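# Move capped bottles from crate to tray, standing upright

## Task

Take each bottle that has a cap out of the crate and set it standing upright on the tray, while bottles without caps stay in the crate. The task fails if the crate or tray ends up tilted or shifted from where it was. A bottle only counts if it stays in place with no help from the robot. Anything the robot is touching at the end must not drop by more than about a fingernail's thickness once left alone, or the task fails. Nothing may be pushed or dropped off the table.

## Robot and tools

Robot: two Kinova Gen3 arms with seven joints each, named left_arm and right_arm. Each carries a Robotiq 2F-85 two-finger gripper. The names are labels only and do not match the sides of any camera image. Root link positions in the scene frame: left_arm at (+0.010, +0.416, 0) m with quat_wxyz (+1.000, 0, 0, +0.028); right_arm at (+0.029, -0.296, 0) m with quat_wxyz (+0.996, 0, 0, -0.084).

Scene frame: the origin sits on the table top midway between the arms. +z is up, +x points out over the table, and left_arm is on the +y side. Gripper poses in results use this frame. The printed hand position can be slightly wrong, more so at long reach. The gripper's fingers point along its own +z axis and close along its y axis. end_effector_position is the midpoint between the pads when closed. Closed fingertips reach about 19 mm past that point, open ones about 6 mm. Closing pushes the tips about 13 mm farther from the wrist, so keep that clearance above any surface.

execute_actions takes "actions", a list holding one action, one wait, or nothing. It also takes an optional boolean "pictures"; images come by default. An empty list just reports the current state. An action is {"rows": [...], "steps": n}, with 1 to 15 rows and steps at most 15 (default 15). Each step lasts 1/30 s. Row k is used on step k, and the last row repeats if steps outnumber rows. A wait is {"steps": n} with n up to 300. It sends nothing and returns once n steps have passed since the previous result, and reply time counts toward those steps. A refused call moves nothing.

Every row holds exactly 20 numbers and covers both arms, even if only one moves. The first 10 are left_arm and the next 10 are right_arm. Within each block: 7 joint targets, then gripper position, force_limit, speed. Joint numbers are absolute target angles in radians, in the same order and convention as the Joint positions line. Joint order and stated ranges are: waist ±6.283, shoulder ±2.250, upper arm roll ±6.283, elbow ±2.580, forearm roll ±6.283, wrist pitch ±2.100, wrist roll ±6.283. A call is refused if a target lies over 0.013 rad outside a range and also farther out than that joint's last reported angle. True ends may differ from the stated ones by up to 0.013 rad. A target past the true end is clipped there, and the result may say "joint sent to its limit", possibly about an earlier action. If that line is missing, it does not prove there is more room.

Gripper numbers all lie in [-1, 1] and are absolute settings, not offsets. position: +1 is fully open (85 mm), about -0.8 brings the pads together, and -1 closes until blocked. force_limit is the per-pad squeeze on a 40 mm object after a slow close: about 20 N at -1, 128 N at 0 and 235 N at +1. Thin or tiny items may get less. speed is how fast the gap changes: about 20 mm/s at -1, 85 at 0 and 150 at +1. Faster closing adds up to about 5 N (speed 0) or 12 N (speed +1). To grip, send -1, keep sending it, and wait for object_status 2. Codes: 0 moving, 1 blocked while opening, 2 blocked while closing, 3 reached target or pads touching (a small item may still be held). Any new position resets the status to 0 for a moment. A new force_limit or speed only applies once position changes by 0.01 or more, so open first if you want a softer grip. If a held item slips or gives, the fingers re-close on their own, except after a grip at force_limit -1, where the status stays 2 even if the item is gone. position_measured is in counts: 3 fully open, about 78 = 60 mm, 130 = 40 mm, 180 = 20 mm, 230 = pads touching. To leave a gripper unchanged, repeat its last three numbers; a 0 there is a real command.

Motion: joint speed and acceleration are capped, and an arm's joints are timed to arrive together. Reversing a move stops them together. Each step, a joint's target stays within 0.304 rad of its measured angle (first four joints) or 0.266 rad (last three). If the targets would put the gripper more than 70 mm from where it is, all of them are pulled back. After a big move, the arm may still be short of the target when the result arrives. Between calls the arms keep heading for the last row sent until they nearly stop or a step is HELD. The simulation keeps running while you think and write.

Result lines: per-arm end_effector_position and end_effector_quat_wxyz, gripper position_measured and object_status, and Joint positions and Joint velocities (rad, rad/s) per arm. "joint command not followed" means a clearance check altered or blocked joint targets on some steps, while the rest of the row still ran. HELD marks steps where your row was not fully sent. A TORQUE FAULT means a joint hit its load limit (46.9 N m for the first four joints, 29.5 for the last three, with held weight included), and that arm stops for 10 s and skips the rest of the call. MOTOR HOT appears from 60 °C. At 75 °C an OVER-TEMPERATURE FAULT makes the arm brake weakly and sag, and holding loads while idle heats the motors. Small random tugs on held items or pushes on loose ones can occur.

zoom_image: camera (cam_high, cam_low, cam_left_wrist or cam_right_wrist, all 672x504) and region [x0, y0, x1, y1] in pixels from the top-left corner, at most 504 by 504. It returns a sharper crop of that camera's latest image. read_manual(section="licences") only returns licence texts. finished_scene(scene) ends and grades the current scene, passing its number; this cannot be undone.

Avoid: dropping or slipping bottles, slamming or pressing hard into the crate, tray or table, knocking anything over or off the table, letting the arms collide or press on each other, and leaving the robot resting on something that would sink once released.

Each tool is called after "Call:" as name([rows], argument=value, ...), one row to a line, values as JSON.

## Session

Call:
execute_actions(actions=[])

Scene clock: 0.00 s of 6600.00 s.
left_arm: end_effector_position=(+0.6390, +0.1878, +0.3649) position_measured=3 object_status=3 end_effector_quat_wxyz=(+0.362, +0.709, -0.545, +0.264) | right_arm: end_effector_position=(+0.6179, -0.2733, +0.3811) position_measured=3 object_status=3 end_effector_quat_wxyz=(+0.057, +0.218, +0.929, -0.294)
Joint positions: left_arm=[ 0.009  0.868 -0.079  0.721  0.984  1.66   3.341] | right_arm=[-0.589  0.891  0.284  0.421  0.402  1.986  1.028]
Joint velocities: left_arm=[ 0.  0. -0. -0. -0.  0.  0.] | right_arm=[ 0.    -0.     0.    -0.    -0.001 -0.     0.001]

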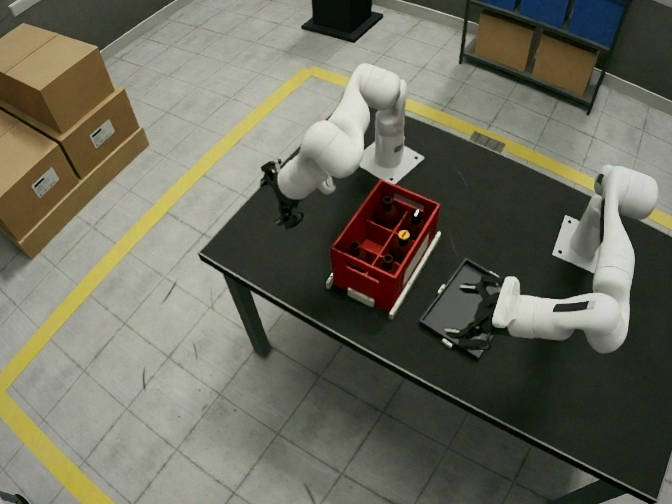

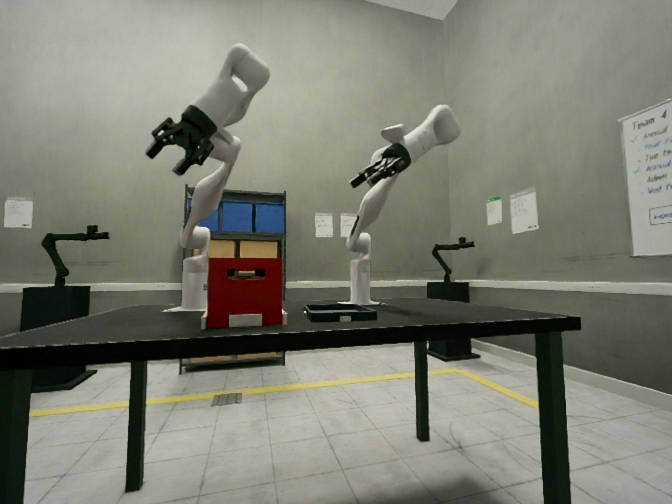

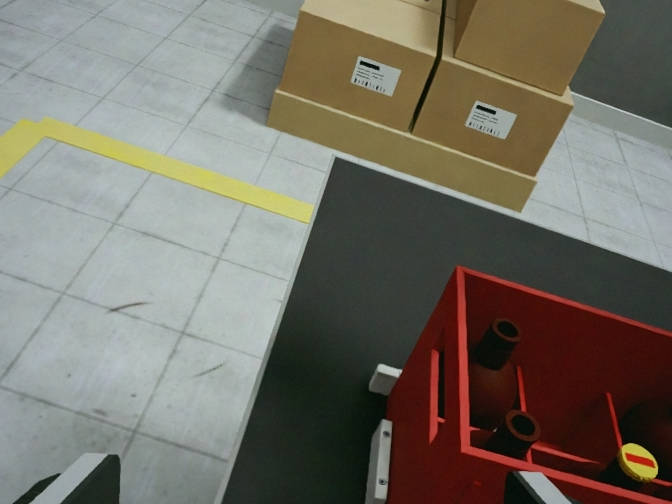

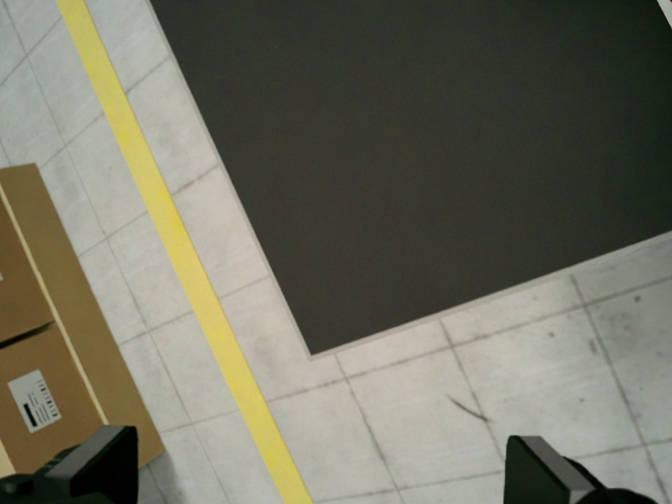

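Call:
execute_actions([
  {"rows":[[-0.6,0.3,0,1.0,0,1.66,3.341,1,0,0,-0.604,0.371,0,1.09,0,1.68,0,1,0,0]]},
], pictures=false)

Call:
execute_actions([
  {"steps":60},
])

Scene clock: 20.40 s of 6600.00 s.
left_arm: end_effector_position=(+0.6001, +0.3680, +0.4233) position_measured=3 object_status=3 end_effector_quat_wxyz=(+0.243, +0.795, -0.487, +0.267) | right_arm: end_effector_position=(+0.5540, -0.1501, +0.4167) position_measured=3 object_status=3 end_effector_quat_wxyz=(+0.071, +0.248, +0.965, -0.042)
Joint positions: left_arm=[-0.256  0.605 -0.03   0.894  0.757  1.659  3.341] | right_arm=[-0.6    0.542  0.066  0.779  0.119  1.755  0.717]
Joint velocities: left_arm=[-0.613 -0.608  0.066  0.24  -0.534 -0.     0.   ] | right_arm=[-0.018 -0.769 -0.301  1.042 -0.539 -0.339 -0.92 ]
Steps of this call (steps 1 to 90: nothing new was sent; then 16.90 s passed at rest; steps 91 to 105: all 15 steps of this action). Readings (joint positions | what the end effector reports):
91: left_arm=[0.008 0.867 -0.078 0.721 0.984 1.660 3.341] | right_arm=[-0.589 0.890 0.283 0.422 0.402 1.985 1.028] | left_arm position_measured=3 object_status=3 | right_arm position_measured=3 object_status=3
92: left_arm=[0.003 0.861 -0.076 0.727 0.980 1.659 3.341] | right_arm=[-0.589 0.885 0.279 0.428 0.398 1.981 1.024] | left_arm position_measured=3 object_status=3 | right_arm position_measured=3 object_status=3
94: left_arm=[-0.025 0.833 -0.069 0.752 0.958 1.659 3.341] | right_arm=[-0.590 0.856 0.255 0.455 0.376 1.958 1.001] | left_arm position_measured=3 object_status=3 | right_arm position_measured=3 object_status=3
98: left_arm=[-0.112 0.747 -0.051 0.819 0.883 1.659 3.341] | right_arm=[-0.594 0.744 0.165 0.564 0.281 1.866 0.906] | left_arm position_measured=3 object_status=3 | right_arm position_measured=3 object_status=3
105: the state above

Scene clock: 22.40 s of 6600.00 s.
left_arm: end_effector_position=(+0.4084, +0.6911, +0.4647) position_measured=3 object_status=3 end_effector_quat_wxyz=(-0.077, +0.933, -0.349, +0.048) | right_arm: end_effector_position=(+0.4610, -0.1221, +0.4001) position_measured=3 object_status=3 end_effector_quat_wxyz=(+0.000, +0.538, +0.843, +0.000)
Joint positions: left_arm=[-0.6    0.3    0.     1.     0.     1.66   3.341] | right_arm=[-0.604  0.371  0.     1.09   0.     1.68  -0.   ]
Joint velocities: left_arm=[-0.001  0.    -0.     0.     0.001 -0.     0.   ] | right_arm=[ 0.     0.     0.    -0.    -0.001  0.    -0.   ]
Steps of this call (steps 1 to 45: the robot went on to your last target; steps 46 to 60: nothing new was sent). Readings (joint positions | what the end effector reports):
1: left_arm=[-0.277 0.584 -0.028 0.902 0.739 1.659 3.341] | right_arm=[-0.601 0.518 0.057 0.814 0.102 1.744 0.685] | left_arm position_measured=3 object_status=3 | right_arm position_measured=3 object_status=3
2: left_arm=[-0.297 0.564 -0.026 0.909 0.721 1.659 3.341] | right_arm=[-0.602 0.495 0.048 0.851 0.086 1.734 0.652] | left_arm position_measured=3 object_status=3 | right_arm position_measured=3 object_status=3
4: left_arm=[-0.338 0.527 -0.022 0.922 0.685 1.660 3.341] | right_arm=[-0.602 0.455 0.032 0.926 0.058 1.717 0.578] | left_arm position_measured=3 object_status=3 | right_arm position_measured=3 object_status=3
8: left_arm=[-0.419 0.457 -0.015 0.946 0.600 1.660 3.341] | right_arm=[-0.604 0.406 0.012 1.027 0.021 1.694 0.416] | left_arm position_measured=3 object_status=3 | right_arm position_measured=3 object_status=3
60: the state above
All arms were judged still, so your last target was given up. Only a new action makes them travel on or press farther. Fingers that are still opening or closing keep moving.

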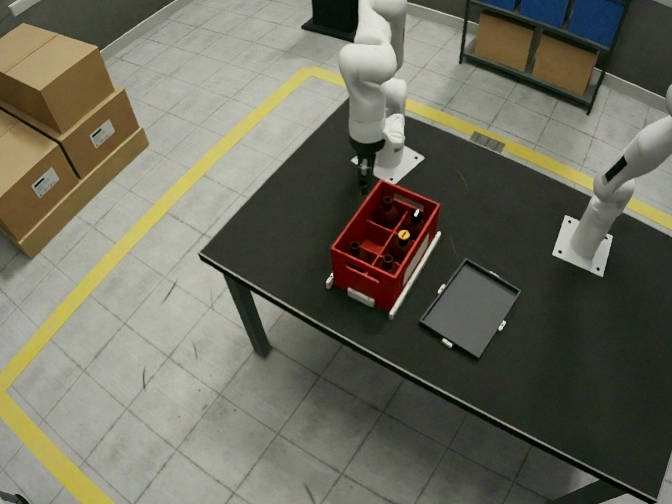

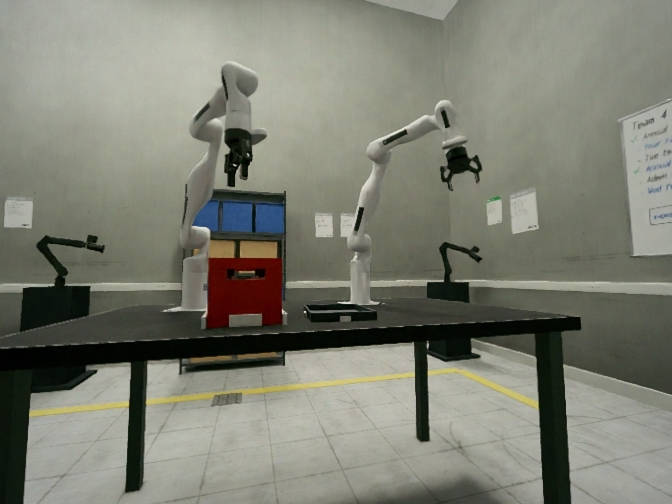

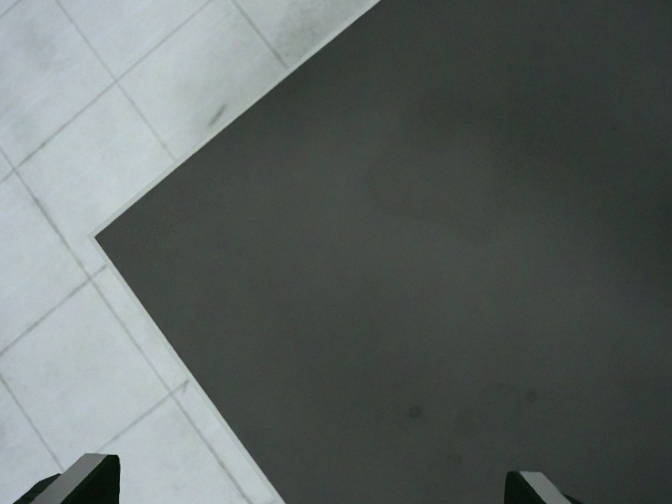

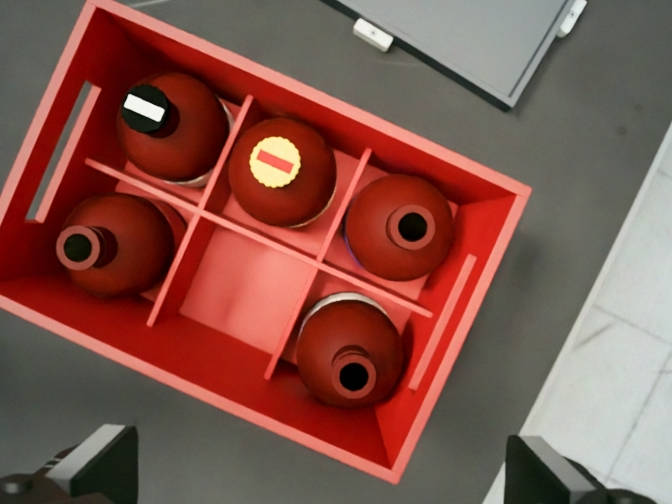

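Call:
execute_actions([
  {"rows":[[-0.6,0.3,0,1.0,0,1.66,3.341,1,0,0,-0.863,0.315,0,1.493,0,1.334,-0.695,0.3,0,0]]},
], pictures=false)

Call:
execute_actions([
  {"steps":40},
])

Scene clock: 38.43 s of 6600.00 s.
left_arm: end_effector_position=(+0.4084, +0.6911, +0.4647) position_measured=3 object_status=3 end_effector_quat_wxyz=(-0.077, +0.933, -0.349, +0.048) | right_arm: end_effector_position=(+0.3946, -0.0443, +0.3153) position_measured=88 object_status=0 end_effector_quat_wxyz=(-0.000, +0.605, +0.796, +0.000)
Joint positions: left_arm=[-0.6    0.3    0.     1.     0.     1.66   3.341] | right_arm=[-0.826  0.324 -0.001  1.429 -0.     1.388 -0.386]
Joint velocities: left_arm=[ 0.     0.001  0.     0.001  0.001 -0.     0.   ] | right_arm=[-0.253 -0.05   0.001  0.48   0.003 -0.405 -1.215]
Steps of this call (steps 1 to 90: nothing new was sent; then 12.53 s passed at rest; steps 91 to 105: all 15 steps of this action). Readings (joint positions | what the end effector reports):
91: left_arm=[-0.600 0.300 0.000 1.000 0.000 1.660 3.341] | right_arm=[-0.605 0.371 0.000 1.091 0.000 1.679 -0.001] | left_arm position_measured=3 object_status=3 | right_arm position_measured=3 object_status=0
92: left_arm=[-0.600 0.300 0.000 1.000 0.000 1.660 3.341] | right_arm=[-0.610 0.369 0.001 1.096 0.001 1.675 -0.004] | left_arm position_measured=3 object_status=3 | right_arm position_measured=4 object_status=0
94: left_arm=[-0.600 0.300 0.000 1.000 0.000 1.660 3.341] | right_arm=[-0.635 0.363 0.002 1.122 0.001 1.653 -0.027] | left_arm position_measured=3 object_status=3 | right_arm position_measured=14 object_status=0
98: left_arm=[-0.600 0.300 0.000 1.000 -0.000 1.660 3.341] | right_arm=[-0.719 0.344 -0.000 1.234 -0.000 1.554 -0.125] | left_arm position_measured=3 object_status=3 | right_arm position_measured=43 object_status=0
105: the state above

Scene clock: 39.77 s of 6600.00 s.
left_arm: end_effector_position=(+0.4084, +0.6911, +0.4647) position_measured=3 object_status=3 end_effector_quat_wxyz=(-0.077, +0.933, -0.349, +0.048) | right_arm: end_effector_position=(+0.3795, -0.0360, +0.2997) position_measured=91 object_status=3 end_effector_quat_wxyz=(-0.000, +0.707, +0.707, -0.000)
Joint positions: left_arm=[-0.6    0.3    0.     1.     0.     1.66   3.341] | right_arm=[-0.863  0.315  0.     1.493  0.     1.334 -0.695]
Joint velocities: left_arm=[ 0.001  0.002  0.    -0.    -0.001  0.     0.   ] | right_arm=[-0.  0. -0.  0.  0. -0. -0.]
Steps of this call (steps 1 to 30: the robot went on to your last target; steps 31 to 40: nothing new was sent). Readings (joint positions | what the end effector reports):
1: left_arm=[-0.600 0.300 0.000 1.000 0.000 1.660 3.341] | right_arm=[-0.833 0.323 -0.001 1.444 -0.000 1.375 -0.426] | left_arm position_measured=3 object_status=3 | right_arm position_measured=89 object_status=0
2: left_arm=[-0.600 0.300 0.000 1.000 0.000 1.660 3.341] | right_arm=[-0.839 0.321 -0.001 1.455 -0.000 1.366 -0.467] | left_arm position_measured=3 object_status=3 | right_arm position_measured=90 object_status=0
4: left_arm=[-0.600 0.300 0.000 1.000 0.000 1.660 3.341] | right_arm=[-0.849 0.319 -0.000 1.471 -0.000 1.352 -0.548] | left_arm position_measured=3 object_status=3 | right_arm position_measured=91 object_status=0
8: left_arm=[-0.600 0.300 0.000 1.000 0.000 1.660 3.341] | right_arm=[-0.860 0.316 -0.000 1.491 -0.000 1.336 -0.680] | left_arm position_measured=3 object_status=3 | right_arm position_measured=91 object_status=0
40: the state above
All arms were judged still, so your last target was given up. Only a new action makes them travel on or press farther. Fingers that are still opening or closing keep moving.

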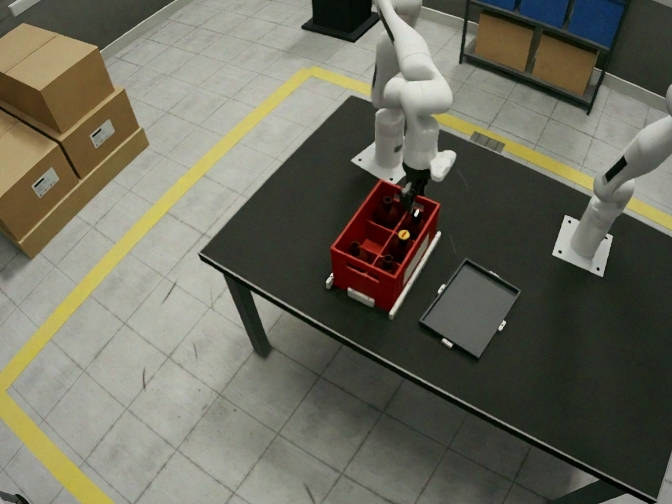

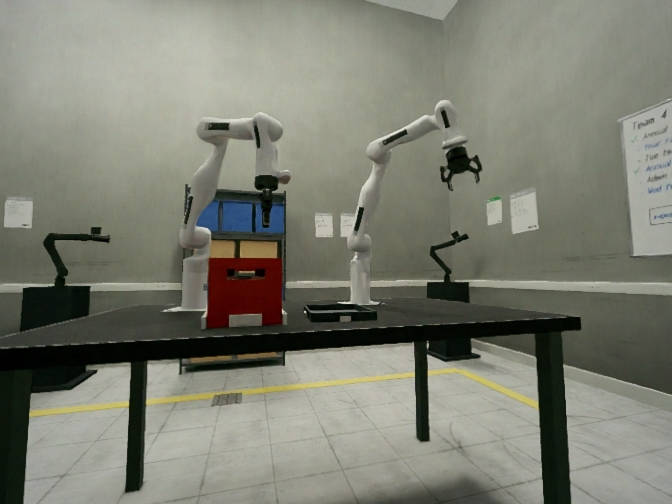

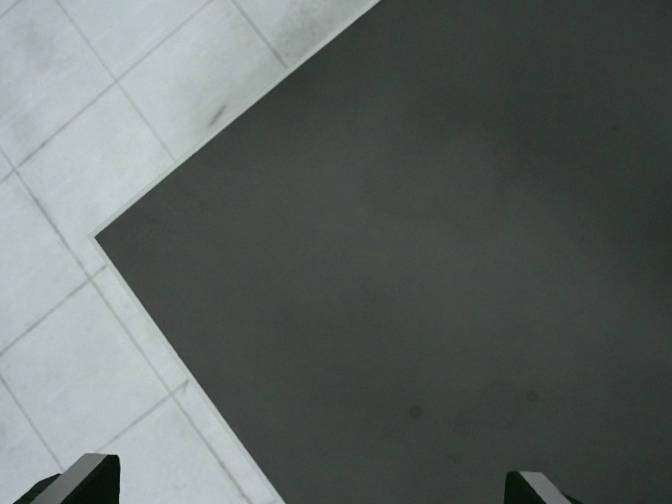

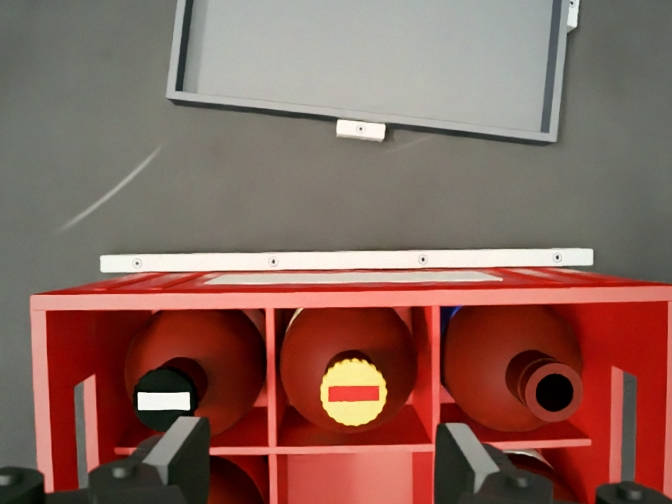

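Call:
execute_actions([
  {"rows":[[-0.6,0.3,0,1.0,0,1.66,3.341,1,0,0,-0.822,0.406,0,1.698,0,1.037,-0.654,0.3,0,0]]},
], pictures=false)

Call:
execute_actions([
  {"steps":30},
])

Scene clock: 54.37 s of 6600.00 s.
left_arm: end_effector_position=(+0.4084, +0.6911, +0.4647) position_measured=3 object_status=3 end_effector_quat_wxyz=(-0.077, +0.933, -0.349, +0.048) | right_arm: end_effector_position=(+0.3908, -0.0494, +0.2009) position_measured=91 object_status=3 end_effector_quat_wxyz=(+0.000, +0.707, +0.707, +0.001)
Joint positions: left_arm=[-0.6    0.3    0.     1.     0.     1.66   3.341] | right_arm=[-0.823  0.405  0.     1.697  0.     1.038 -0.654]
Joint velocities: left_arm=[-0.002 -0.001  0.     0.    -0.    -0.    -0.   ] | right_arm=[ 0.008  0.008 -0.004  0.009 -0.    -0.017  0.002]
Steps of this call (steps 1 to 90: nothing new was sent; then 11.10 s passed at rest; steps 91 to 105: all 15 steps of this action). Readings (joint positions | what the end effector reports):
91: left_arm=[-0.600 0.300 0.000 1.000 0.000 1.660 3.341] | right_arm=[-0.863 0.315 -0.000 1.494 -0.000 1.333 -0.695] | left_arm position_measured=3 object_status=3 | right_arm position_measured=91 object_status=3
92: left_arm=[-0.600 0.300 0.000 1.000 0.000 1.660 3.341] | right_arm=[-0.861 0.317 -0.000 1.498 -0.000 1.327 -0.694] | left_arm position_measured=3 object_status=3 | right_arm position_measured=91 object_status=3
94: left_arm=[-0.600 0.300 0.000 1.000 0.000 1.660 3.341] | right_arm=[-0.856 0.329 -0.000 1.524 -0.000 1.294 -0.689] | left_arm position_measured=3 object_status=3 | right_arm position_measured=91 object_status=3
98: left_arm=[-0.600 0.300 -0.000 1.000 0.000 1.660 3.341] | right_arm=[-0.836 0.374 -0.000 1.624 -0.000 1.151 -0.669] | left_arm position_measured=3 object_status=3 | right_arm position_measured=91 object_status=3
105: the state above

Scene clock: 55.37 s of 6600.00 s.
left_arm: end_effector_position=(+0.4084, +0.6911, +0.4647) position_measured=3 object_status=3 end_effector_quat_wxyz=(-0.077, +0.933, -0.349, +0.048) | right_arm: end_effector_position=(+0.3909, -0.0498, +0.2003) position_measured=91 object_status=3 end_effector_quat_wxyz=(+0.000, +0.707, +0.707, +0.000)
Joint positions: left_arm=[-0.6    0.3    0.     1.     0.     1.66   3.341] | right_arm=[-0.822  0.406 -0.     1.698  0.     1.037 -0.654]
Joint velocities: left_arm=[ 0.001 -0.001  0.    -0.001 -0.    -0.     0.   ] | right_arm=[ 0.    -0.001 -0.     0.    -0.    -0.     0.001]
Steps of this call (steps 1 to 15: the robot went on to your last target; steps 16 to 30: nothing new was sent). Readings (joint positions | what the end effector reports):
1: left_arm=[-0.600 0.300 0.000 1.000 -0.000 1.660 3.341] | right_arm=[-0.823 0.405 0.000 1.698 0.000 1.037 -0.654] | left_arm position_measured=3 object_status=3 | right_arm position_measured=91 object_status=3
2: left_arm=[-0.600 0.300 -0.000 1.000 0.000 1.660 3.341] | right_arm=[-0.823 0.405 0.000 1.698 0.000 1.037 -0.654] | left_arm position_measured=3 object_status=3 | right_arm position_measured=91 object_status=3
4: left_arm=[-0.600 0.300 -0.000 1.000 0.000 1.660 3.341] | right_arm=[-0.822 0.406 0.000 1.698 0.000 1.037 -0.654] | left_arm position_measured=3 object_status=3 | right_arm position_measured=91 object_status=3
8: left_arm=[-0.600 0.300 0.000 1.000 0.000 1.660 3.341] | right_arm=[-0.822 0.406 0.000 1.698 0.000 1.037 -0.654] | left_arm position_measured=3 object_status=3 | right_arm position_measured=91 object_status=3
30: the state above
All arms were judged still, so your last target was given up. Only a new action makes them travel on or press farther. Fingers that are still opening or closing keep moving.

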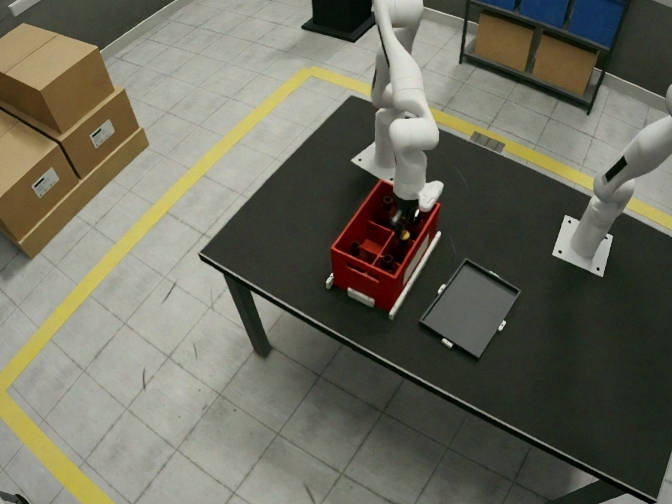

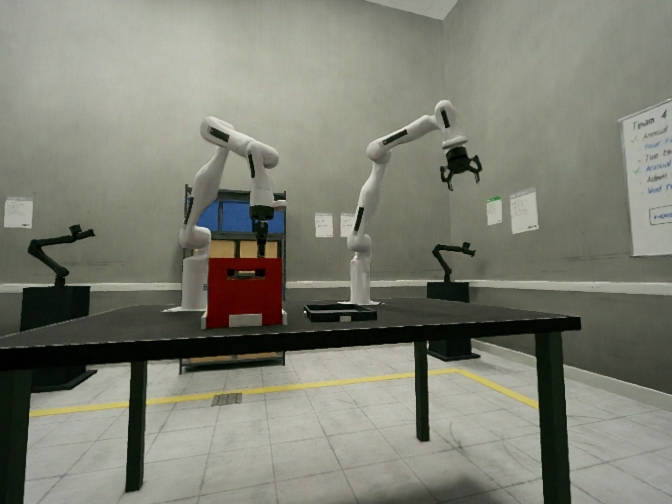

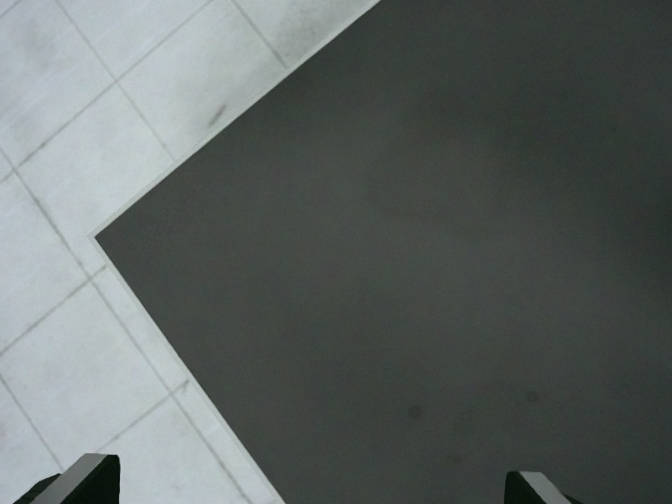

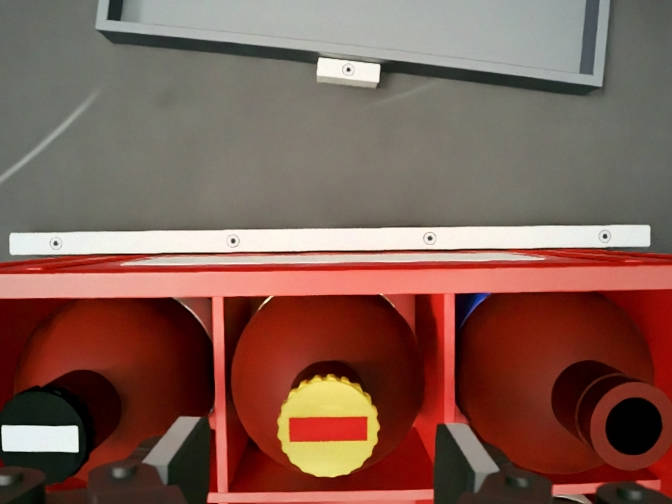

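Call:
execute_actions([
  {"rows":[[-0.6,0.3,0,1.0,0,1.66,3.341,1,0,0,-0.822,0.494,0,1.791,0,0.857,-0.654,0.3,0,0]]},
], pictures=false)

Call:
execute_actions([
  {"rows":[[-0.6,0.3,0,1.0,0,1.66,3.341,1,0,0,-0.822,0.494,0,1.791,0,0.857,-0.654,-1,-0.3,0]]},
], pictures=false)

Call:
execute_actions([
  {"steps":15},
])

Scene clock: 68.67 s of 6600.00 s.
left_arm: end_effector_position=(+0.4084, +0.6911, +0.4647) position_measured=3 object_status=3 end_effector_quat_wxyz=(-0.077, +0.933, -0.349, +0.048) | right_arm: end_effector_position=(+0.3909, -0.0498, +0.1384) position_measured=91 object_status=3 end_effector_quat_wxyz=(+0.000, +0.707, +0.707, +0.000)
Joint positions: left_arm=[-0.6    0.3    0.     1.     0.     1.66   3.341] | right_arm=[-0.822  0.493  0.     1.791  0.     0.857 -0.654]
Joint velocities: left_arm=[-0.001  0.001  0.     0.001  0.     0.     0.   ] | right_arm=[ 0.     0.007 -0.     0.001 -0.001 -0.     0.001]
Steps of this call (steps 1 to 90: nothing new was sent; then 9.80 s passed at rest; steps 91 to 105: all 15 steps of this action). Readings (joint positions | what the end effector reports):
91: left_arm=[-0.600 0.300 0.000 1.000 0.000 1.660 3.341] | right_arm=[-0.822 0.407 0.000 1.699 -0.000 1.036 -0.654] | left_arm position_measured=3 object_status=3 | right_arm position_measured=91 object_status=3
92: left_arm=[-0.600 0.300 0.000 1.000 0.000 1.660 3.341] | right_arm=[-0.822 0.412 0.000 1.703 -0.000 1.027 -0.654] | left_arm position_measured=3 object_status=3 | right_arm position_measured=91 object_status=3
94: left_arm=[-0.600 0.300 0.000 1.000 0.000 1.660 3.341] | right_arm=[-0.822 0.438 0.000 1.728 -0.000 0.978 -0.654] | left_arm position_measured=3 object_status=3 | right_arm position_measured=91 object_status=3
98: left_arm=[-0.600 0.300 0.000 1.000 0.000 1.660 3.341] | right_arm=[-0.822 0.489 -0.000 1.787 0.000 0.867 -0.654] | left_arm position_measured=3 object_status=3 | right_arm position_measured=91 object_status=3
105: the state above

Scene clock: 69.17 s of 6600.00 s.
left_arm: end_effector_position=(+0.4084, +0.6911, +0.4647) position_measured=3 object_status=3 end_effector_quat_wxyz=(-0.077, +0.933, -0.349, +0.048) | right_arm: end_effector_position=(+0.3929, -0.0471, +0.1454) position_measured=166 object_status=0 end_effector_quat_wxyz=(+0.000, +0.707, +0.707, +0.007)
Joint positions: left_arm=[-0.6    0.3    0.     1.     0.     1.66   3.341] | right_arm=[-0.823  0.48  -0.001  1.786 -0.001  0.861 -0.654]
Joint velocities: left_arm=[ 0.     0.    -0.    -0.     0.001  0.     0.   ] | right_arm=[ 0.    -0.001  0.     0.001 -0.001 -0.002 -0.   ]
Steps of this call (steps 1 to 15: all 15 steps of this action). Readings (joint positions | what the end effector reports):
1: left_arm=[-0.600 0.300 -0.000 1.000 0.000 1.660 3.341] | right_arm=[-0.822 0.494 -0.000 1.791 0.000 0.857 -0.654] | left_arm position_measured=3 object_status=3 | right_arm position_measured=91 object_status=0
2: left_arm=[-0.600 0.300 0.000 1.000 0.000 1.660 3.341] | right_arm=[-0.822 0.494 -0.000 1.791 0.000 0.857 -0.654] | left_arm position_measured=3 object_status=3 | right_arm position_measured=92 object_status=0
4: left_arm=[-0.600 0.300 0.000 1.000 -0.000 1.660 3.341] | right_arm=[-0.822 0.494 0.000 1.791 0.000 0.857 -0.654] | left_arm position_measured=3 object_status=3 | right_arm position_measured=102 object_status=0
8: left_arm=[-0.600 0.300 0.000 1.000 0.000 1.660 3.341] | right_arm=[-0.822 0.488 -0.000 1.788 -0.001 0.860 -0.654] | left_arm position_measured=3 object_status=3 | right_arm position_measured=130 object_status=0
15: the state above

Scene clock: 69.67 s of 6600.00 s.
left_arm: end_effector_position=(+0.4084, +0.6911, +0.4647) position_measured=3 object_status=3 end_effector_quat_wxyz=(-0.077, +0.933, -0.349, +0.048) | right_arm: end_effector_position=(+0.3929, -0.0471, +0.1454) position_measured=166 object_status=2 end_effector_quat_wxyz=(+0.000, +0.707, +0.707, +0.007)
Joint positions: left_arm=[-0.6    0.3    0.     1.     0.     1.66   3.341] | right_arm=[-0.823  0.48  -0.001  1.786 -0.001  0.861 -0.654]
Joint velocities: left_arm=[ 0.002  0.    -0.     0.     0.001  0.    -0.   ] | right_arm=[ 0.  0. -0. -0. -0. -0. -0.]
Steps of this call (steps 1 to 15: the robot went on to your last target). Readings (joint positions | what the end effector reports):
1: left_arm=[-0.600 0.300 0.000 1.000 0.000 1.660 3.341] | right_arm=[-0.823 0.480 -0.001 1.786 -0.001 0.861 -0.654] | left_arm position_measured=3 object_status=3 | right_arm position_measured=166 object_status=0
2: left_arm=[-0.600 0.300 0.000 1.000 -0.000 1.660 3.341] | right_arm=[-0.823 0.480 -0.001 1.786 -0.001 0.861 -0.654] | left_arm position_measured=3 object_status=3 | right_arm position_measured=166 object_status=0
4: left_arm=[-0.600 0.300 0.000 1.000 0.000 1.660 3.341] | right_arm=[-0.823 0.480 -0.001 1.786 -0.001 0.861 -0.654] | left_arm position_measured=3 object_status=3 | right_arm position_measured=166 object_status=2
8: left_arm=[-0.600 0.300 0.000 1.000 0.000 1.660 3.341] | right_arm=[-0.823 0.480 -0.001 1.786 -0.001 0.861 -0.654] | left_arm position_measured=3 object_status=3 | right_arm position_measured=166 object_status=2
15: the state above
All arms were judged still, so your last target was given up. Only a new action makes them travel on or press farther. Fingers that are still opening or closing keep moving.

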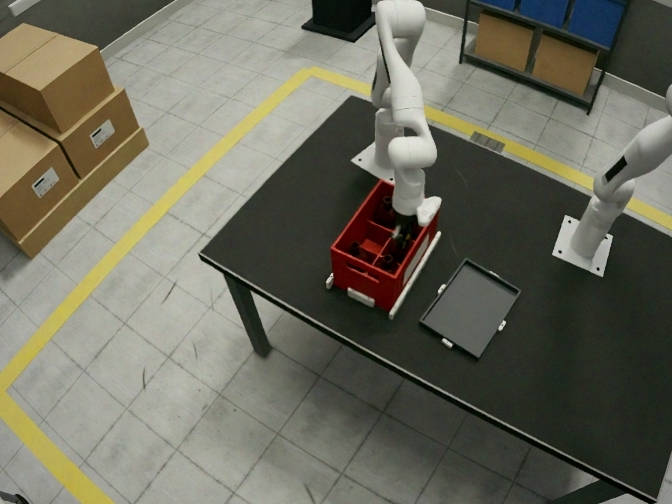

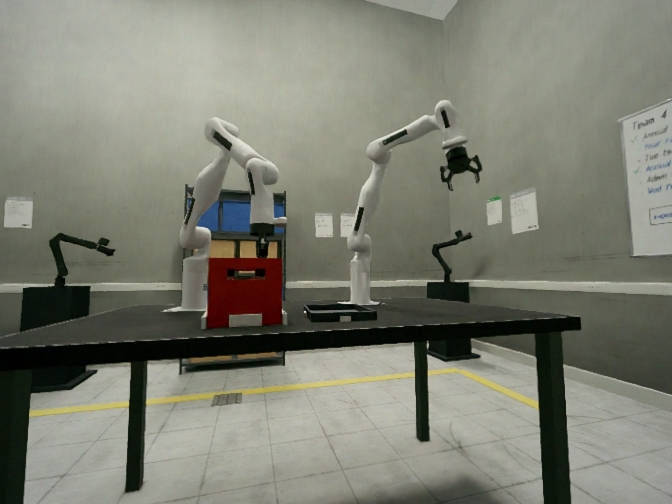

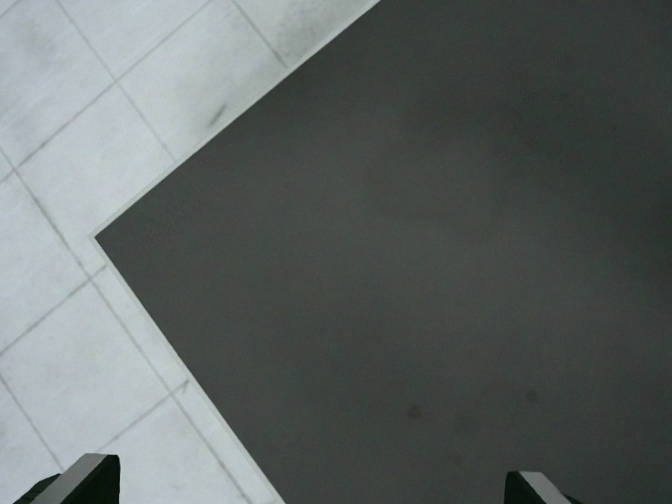

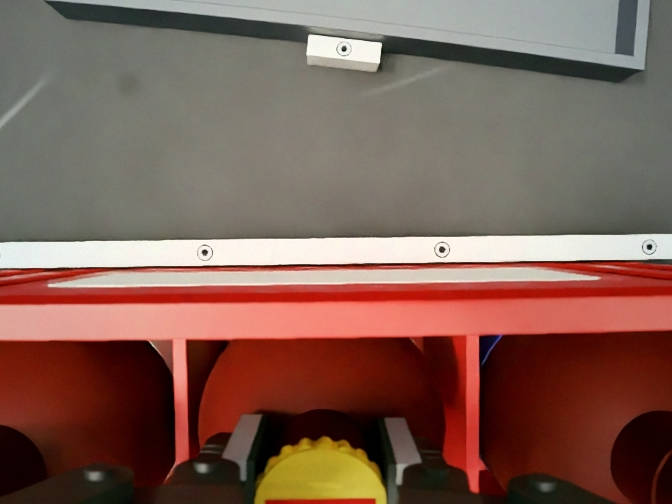

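Call:
execute_actions([
  {"rows":[[-0.6,0.3,0,1.0,0,1.66,3.341,1,0,0,-0.822,0.406,0,1.698,0,1.037,-0.654,-1,-0.3,0]],"steps":10},
], pictures=false)

Call:
execute_actions([
  {"rows":[[-0.6,0.3,0,1.0,0,1.66,3.341,1,0,0,-0.822,0.315,0,1.493,0,1.334,-0.654,-1,-0.3,0]],"steps":12},
], pictures=false)

Call:
execute_actions([
  {"rows":[[-0.6,0.3,0,1.0,0,1.66,3.341,1,0,0,-0.822,0.297,0,1.326,0,1.519,-0.654,-1,-0.3,0]]},
], pictures=false)

Call:
execute_actions([
  {"rows":[[-0.6,0.3,0,1.0,0,1.66,3.341,1,0,0,-1.058,0.797,0,0.543,0,1.80,-0.89,-1,-0.3,0]]},
], pictures=false)

Call:
execute_actions([
  {"steps":25},
], pictures=false)

Call:
execute_actions([
  {"rows":[[-0.6,0.3,0,1.0,0,1.66,3.341,1,0,0,-1.058,0.772,0,0.878,0,1.491,-0.89,-1,-0.3,0]]},
], pictures=false)

Call:
execute_actions([
  {"steps":10},
])

Scene clock: 95.57 s of 6600.00 s.
left_arm: end_effector_position=(+0.4084, +0.6911, +0.4647) position_measured=3 object_status=3 end_effector_quat_wxyz=(-0.077, +0.933, -0.349, +0.048) | right_arm: end_effector_position=(+0.3911, -0.0497, +0.1993) position_measured=166 object_status=2 end_effector_quat_wxyz=(+0.000, +0.707, +0.707, -0.000)
Joint positions: left_arm=[-0.6    0.3    0.     1.     0.     1.66   3.341] | right_arm=[-0.822  0.408  0.     1.698  0.     1.036 -0.654]
Joint velocities: left_arm=[ 0.002  0.001 -0.     0.001  0.001 -0.    -0.   ] | right_arm=[ 0.    -0.012 -0.001 -0.005  0.002  0.037  0.   ]
Steps of this call (steps 1 to 90: nothing new was sent; then 22.57 s passed at rest; steps 91 to 100: all 10 steps of this action). Readings (joint positions | what the end effector reports):
91: left_arm=[-0.600 0.300 0.000 1.000 0.000 1.660 3.341] | right_arm=[-0.823 0.479 -0.001 1.785 -0.001 0.862 -0.654] | left_arm position_measured=3 object_status=3 | right_arm position_measured=166 object_status=2
92: left_arm=[-0.600 0.300 0.000 1.000 0.000 1.660 3.341] | right_arm=[-0.823 0.477 -0.001 1.783 -0.001 0.869 -0.654] | left_arm position_measured=3 object_status=3 | right_arm position_measured=166 object_status=2
94: left_arm=[-0.600 0.300 -0.000 1.000 0.000 1.660 3.341] | right_arm=[-0.822 0.458 -0.000 1.761 -0.000 0.917 -0.654] | left_arm position_measured=3 object_status=3 | right_arm position_measured=166 object_status=2
98: left_arm=[-0.600 0.300 0.000 1.000 0.000 1.660 3.341] | right_arm=[-0.822 0.411 0.000 1.702 0.000 1.027 -0.654] | left_arm position_measured=3 object_status=3 | right_arm position_measured=166 object_status=2
100: the state above

Scene clock: 95.97 s of 6600.00 s.
left_arm: end_effector_position=(+0.4084, +0.6911, +0.4647) position_measured=3 object_status=3 end_effector_quat_wxyz=(-0.077, +0.933, -0.349, +0.048) | right_arm: end_effector_position=(+0.3906, -0.0501, +0.2965) position_measured=166 object_status=2 end_effector_quat_wxyz=(+0.000, +0.707, +0.707, +0.000)
Joint positions: left_arm=[-0.6    0.3    0.     1.     0.     1.66   3.341] | right_arm=[-0.822  0.318  0.     1.499 -0.     1.324 -0.654]
Joint velocities: left_arm=[-0.001 -0.    -0.    -0.001  0.    -0.    -0.   ] | right_arm=[ 0.001 -0.092  0.001 -0.205 -0.001  0.325 -0.   ]
Steps of this call (steps 1 to 12: all 12 steps of this action). Readings (joint positions | what the end effector reports):
1: left_arm=[-0.600 0.300 0.000 1.000 0.000 1.660 3.341] | right_arm=[-0.822 0.407 0.000 1.697 0.000 1.037 -0.654] | left_arm position_measured=3 object_status=3 | right_arm position_measured=166 object_status=2
2: left_arm=[-0.600 0.300 0.000 1.000 0.000 1.660 3.341] | right_arm=[-0.822 0.405 -0.000 1.693 0.000 1.044 -0.654] | left_arm position_measured=3 object_status=3 | right_arm position_measured=166 object_status=2
4: left_arm=[-0.600 0.300 0.000 1.000 0.000 1.660 3.341] | right_arm=[-0.822 0.393 -0.000 1.668 0.000 1.078 -0.654] | left_arm position_measured=3 object_status=3 | right_arm position_measured=166 object_status=2
8: left_arm=[-0.600 0.300 0.000 1.000 0.000 1.660 3.341] | right_arm=[-0.822 0.348 -0.000 1.567 -0.000 1.220 -0.654] | left_arm position_measured=3 object_status=3 | right_arm position_measured=166 object_status=2
12: the state above

Scene clock: 96.47 s of 6600.00 s.
left_arm: end_effector_position=(+0.4084, +0.6911, +0.4647) position_measured=3 object_status=3 end_effector_quat_wxyz=(-0.077, +0.933, -0.349, +0.048) | right_arm: end_effector_position=(+0.3907, -0.0499, +0.3597) position_measured=166 object_status=2 end_effector_quat_wxyz=(+0.000, +0.707, +0.707, +0.000)
Joint positions: left_arm=[-0.6    0.3    0.     1.     0.     1.66   3.341] | right_arm=[-0.822  0.296  0.     1.326  0.     1.519 -0.654]
Joint velocities: left_arm=[ 0.     0.001  0.     0.001  0.001 -0.     0.   ] | right_arm=[-0.     0.006 -0.    -0.002  0.001  0.001  0.   ]
Steps of this call (steps 1 to 15: all 15 steps of this action). Readings (joint positions | what the end effector reports):
1: left_arm=[-0.600 0.300 0.000 1.000 0.000 1.660 3.341] | right_arm=[-0.822 0.316 0.000 1.494 0.000 1.332 -0.654] | left_arm position_measured=3 object_status=3 | right_arm position_measured=166 object_status=2
2: left_arm=[-0.600 0.300 -0.000 1.000 0.000 1.660 3.341] | right_arm=[-0.822 0.315 0.000 1.486 0.000 1.342 -0.654] | left_arm position_measured=3 object_status=3 | right_arm position_measured=166 object_status=2
4: left_arm=[-0.600 0.300 0.000 1.000 0.000 1.660 3.341] | right_arm=[-0.822 0.311 -0.000 1.456 0.000 1.379 -0.654] | left_arm position_measured=3 object_status=3 | right_arm position_measured=166 object_status=2
8: left_arm=[-0.600 0.300 0.000 1.000 0.000 1.660 3.341] | right_arm=[-0.822 0.300 -0.000 1.358 -0.000 1.485 -0.654] | left_arm position_measured=3 object_status=3 | right_arm position_measured=166 object_status=2
15: the state above

Scene clock: 96.97 s of 6600.00 s.
left_arm: end_effector_position=(+0.4084, +0.6911, +0.4647) position_measured=3 object_status=3 end_effector_quat_wxyz=(-0.077, +0.933, -0.349, +0.048) | right_arm: end_effector_position=(+0.3872, +0.0699, +0.3023) position_measured=166 object_status=2 end_effector_quat_wxyz=(+0.006, +0.704, +0.703, -0.101)
Joint positions: left_arm=[-0.6    0.3    0.     1.     0.     1.66   3.341] | right_arm=[-1.012  0.666 -0.     0.932 -0.     1.747 -0.846]
Joint velocities: left_arm=[ 0.001 -0.001  0.    -0.     0.001 -0.    -0.   ] | right_arm=[-0.244  0.714 -0.003 -1.185 -0.003  0.294 -0.245]
Steps of this call (steps 1 to 15: all 15 steps of this action). Readings (joint positions | what the end effector reports):
1: left_arm=[-0.600 0.300 0.000 1.000 0.000 1.660 3.341] | right_arm=[-0.823 0.298 0.000 1.325 0.000 1.520 -0.654] | left_arm position_measured=3 object_status=3 | right_arm position_measured=166 object_status=2
2: left_arm=[-0.600 0.300 0.000 1.000 -0.000 1.660 3.341] | right_arm=[-0.828 0.304 0.001 1.320 0.001 1.524 -0.658] | left_arm position_measured=3 object_status=3 | right_arm position_measured=166 object_status=2
4: left_arm=[-0.600 0.300 0.000 1.000 0.000 1.660 3.341] | right_arm=[-0.850 0.333 0.003 1.293 0.002 1.547 -0.678] | left_arm position_measured=3 object_status=3 | right_arm position_measured=166 object_status=2
8: left_arm=[-0.600 0.300 0.000 1.000 0.000 1.660 3.341] | right_arm=[-0.928 0.450 0.001 1.178 -0.000 1.640 -0.757] | left_arm position_measured=3 object_status=3 | right_arm position_measured=166 object_status=2
15: the state above

Scene clock: 97.80 s of 6600.00 s.
left_arm: end_effector_position=(+0.4084, +0.6911, +0.4647) position_measured=3 object_status=3 end_effector_quat_wxyz=(-0.077, +0.933, -0.349, +0.048) | right_arm: end_effector_position=(+0.4307, +0.1604, +0.3395) position_measured=166 object_status=2 end_effector_quat_wxyz=(-0.000, +0.707, +0.707, +0.001)
Joint positions: left_arm=[-0.6    0.3    0.     1.     0.     1.66   3.341] | right_arm=[-1.058  0.797 -0.     0.543 -0.     1.8   -0.89 ]
Joint velocities: left_arm=[ 0.001  0.002  0.    -0.001  0.    -0.    -0.   ] | right_arm=[-0.     0.001  0.    -0.     0.001 -0.001 -0.   ]
Steps of this call (steps 1 to 25: the robot went on to your last target). Readings (joint positions | what the end effector reports):
1: left_arm=[-0.600 0.300 0.000 1.000 0.000 1.660 3.341] | right_arm=[-1.020 0.688 -0.000 0.891 -0.000 1.756 -0.854] | left_arm position_measured=3 object_status=3 | right_arm position_measured=166 object_status=2
2: left_arm=[-0.600 0.300 0.000 1.000 0.000 1.660 3.341] | right_arm=[-1.027 0.708 -0.000 0.851 -0.000 1.764 -0.860] | left_arm position_measured=3 object_status=3 | right_arm position_measured=166 object_status=2
4: left_arm=[-0.600 0.300 0.000 1.000 0.000 1.660 3.341] | right_arm=[-1.038 0.739 -0.001 0.769 -0.000 1.777 -0.871] | left_arm position_measured=3 object_status=3 | right_arm position_measured=166 object_status=2
8: left_arm=[-0.600 0.300 0.000 1.000 0.000 1.660 3.341] | right_arm=[-1.051 0.777 -0.000 0.624 -0.000 1.792 -0.884] | left_arm position_measured=3 object_status=3 | right_arm position_measured=166 object_status=2
25: the state above

Scene clock: 98.30 s of 6600.00 s.
left_arm: end_effector_position=(+0.4084, +0.6911, +0.4647) position_measured=3 object_status=3 end_effector_quat_wxyz=(-0.077, +0.933, -0.349, +0.048) | right_arm: end_effector_position=(+0.4305, +0.1602, +0.2499) position_measured=166 object_status=2 end_effector_quat_wxyz=(+0.000, +0.707, +0.707, -0.001)
Joint positions: left_arm=[-0.6    0.3    0.     1.     0.     1.66   3.341] | right_arm=[-1.058  0.776 -0.     0.872 -0.     1.497 -0.89 ]
Joint velocities: left_arm=[-0.001 -0.001 -0.    -0.    -0.001  0.     0.   ] | right_arm=[ 0.     0.     0.     0.207 -0.001 -0.196  0.001]
Steps of this call (steps 1 to 15: all 15 steps of this action). Readings (joint positions | what the end effector reports):
1: left_arm=[-0.600 0.300 -0.000 1.000 -0.000 1.660 3.341] | right_arm=[-1.058 0.797 -0.000 0.544 -0.000 1.799 -0.890] | left_arm position_measured=3 object_status=3 | right_arm position_measured=166 object_status=2
2: left_arm=[-0.600 0.300 0.000 1.000 0.000 1.660 3.341] | right_arm=[-1.058 0.796 0.000 0.548 -0.000 1.795 -0.890] | left_arm position_measured=3 object_status=3 | right_arm position_measured=166 object_status=2
4: left_arm=[-0.600 0.300 0.000 1.000 -0.000 1.660 3.341] | right_arm=[-1.058 0.792 0.000 0.574 -0.000 1.772 -0.890] | left_arm position_measured=3 object_status=3 | right_arm position_measured=166 object_status=2
8: left_arm=[-0.600 0.300 0.000 1.000 0.000 1.660 3.341] | right_arm=[-1.058 0.781 0.000 0.693 -0.000 1.666 -0.890] | left_arm position_measured=3 object_status=3 | right_arm position_measured=166 object_status=2
15: the state above

Scene clock: 98.63 s of 6600.00 s.
left_arm: end_effector_position=(+0.4084, +0.6911, +0.4647) position_measured=3 object_status=3 end_effector_quat_wxyz=(-0.077, +0.933, -0.349, +0.048) | right_arm: end_effector_position=(+0.4305, +0.1601, +0.2500) position_measured=166 object_status=2 end_effector_quat_wxyz=(-0.000, +0.707, +0.707, +0.000)
Joint positions: left_arm=[-0.6    0.3    0.     1.     0.     1.66   3.341] | right_arm=[-1.058  0.772  0.     0.878  0.     1.491 -0.89 ]
Joint velocities: left_arm=[ 0.     0.     0.    -0.001 -0.001 -0.     0.   ] | right_arm=[-0.    -0.004 -0.     0.001  0.     0.    -0.001]
Steps of this call (steps 1 to 10: the robot went on to your last target). Readings (joint positions | what the end effector reports):
1: left_arm=[-0.600 0.300 0.000 1.000 0.000 1.660 3.341] | right_arm=[-1.058 0.776 -0.000 0.876 -0.000 1.493 -0.890] | left_arm position_measured=3 object_status=3 | right_arm position_measured=166 object_status=2
2: left_arm=[-0.600 0.300 0.000 1.000 -0.000 1.660 3.341] | right_arm=[-1.058 0.776 -0.000 0.877 0.000 1.492 -0.890] | left_arm position_measured=3 object_status=3 | right_arm position_measured=166 object_status=2
4: left_arm=[-0.600 0.300 0.000 1.000 0.000 1.660 3.341] | right_arm=[-1.058 0.774 -0.000 0.878 -0.000 1.491 -0.890] | left_arm position_measured=3 object_status=3 | right_arm position_measured=166 object_status=2
8: left_arm=[-0.600 0.300 0.000 1.000 0.000 1.660 3.341] | right_arm=[-1.058 0.773 0.000 0.878 0.000 1.491 -0.890] | left_arm position_measured=3 object_status=3 | right_arm position_measured=166 object_status=2
10: the state above

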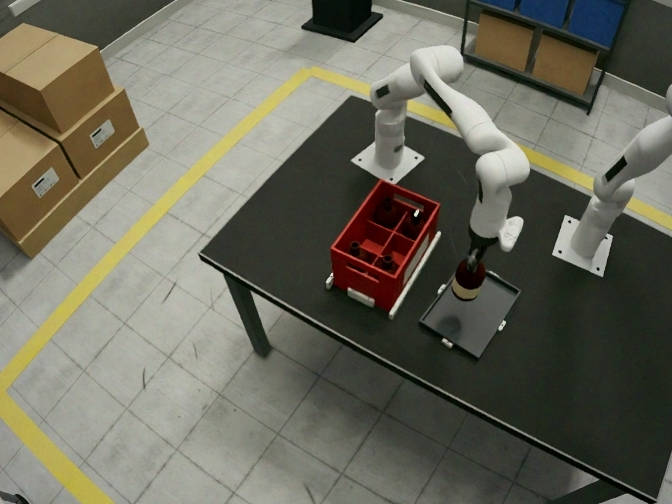

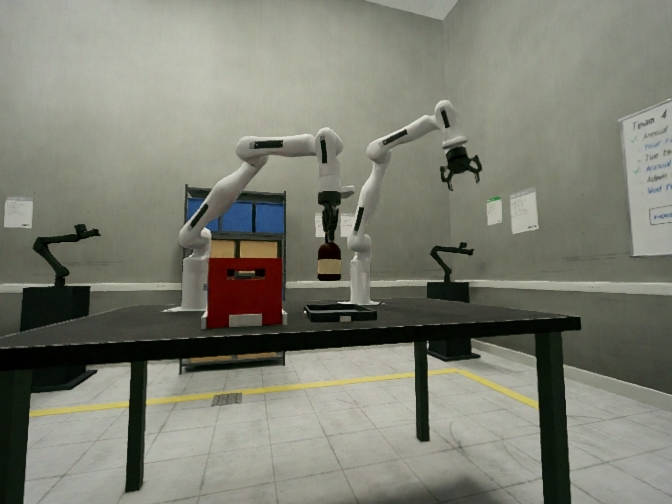

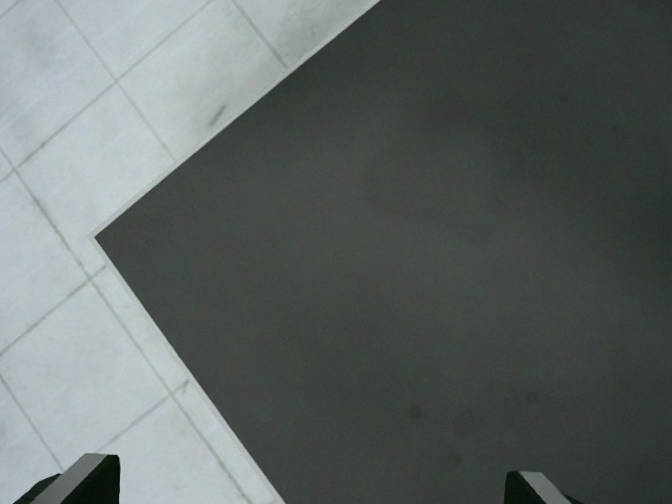

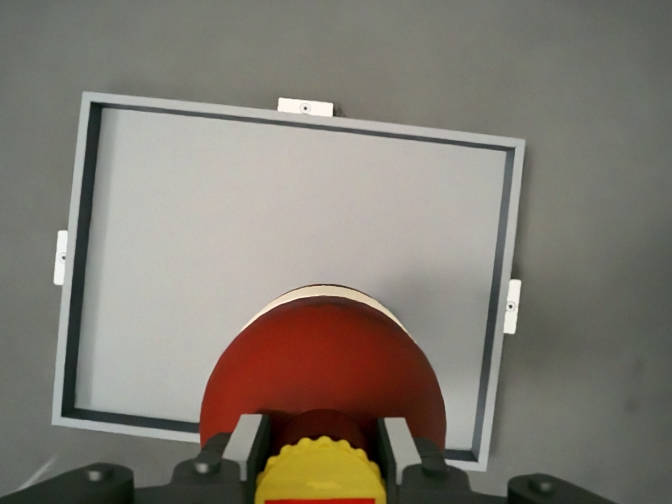

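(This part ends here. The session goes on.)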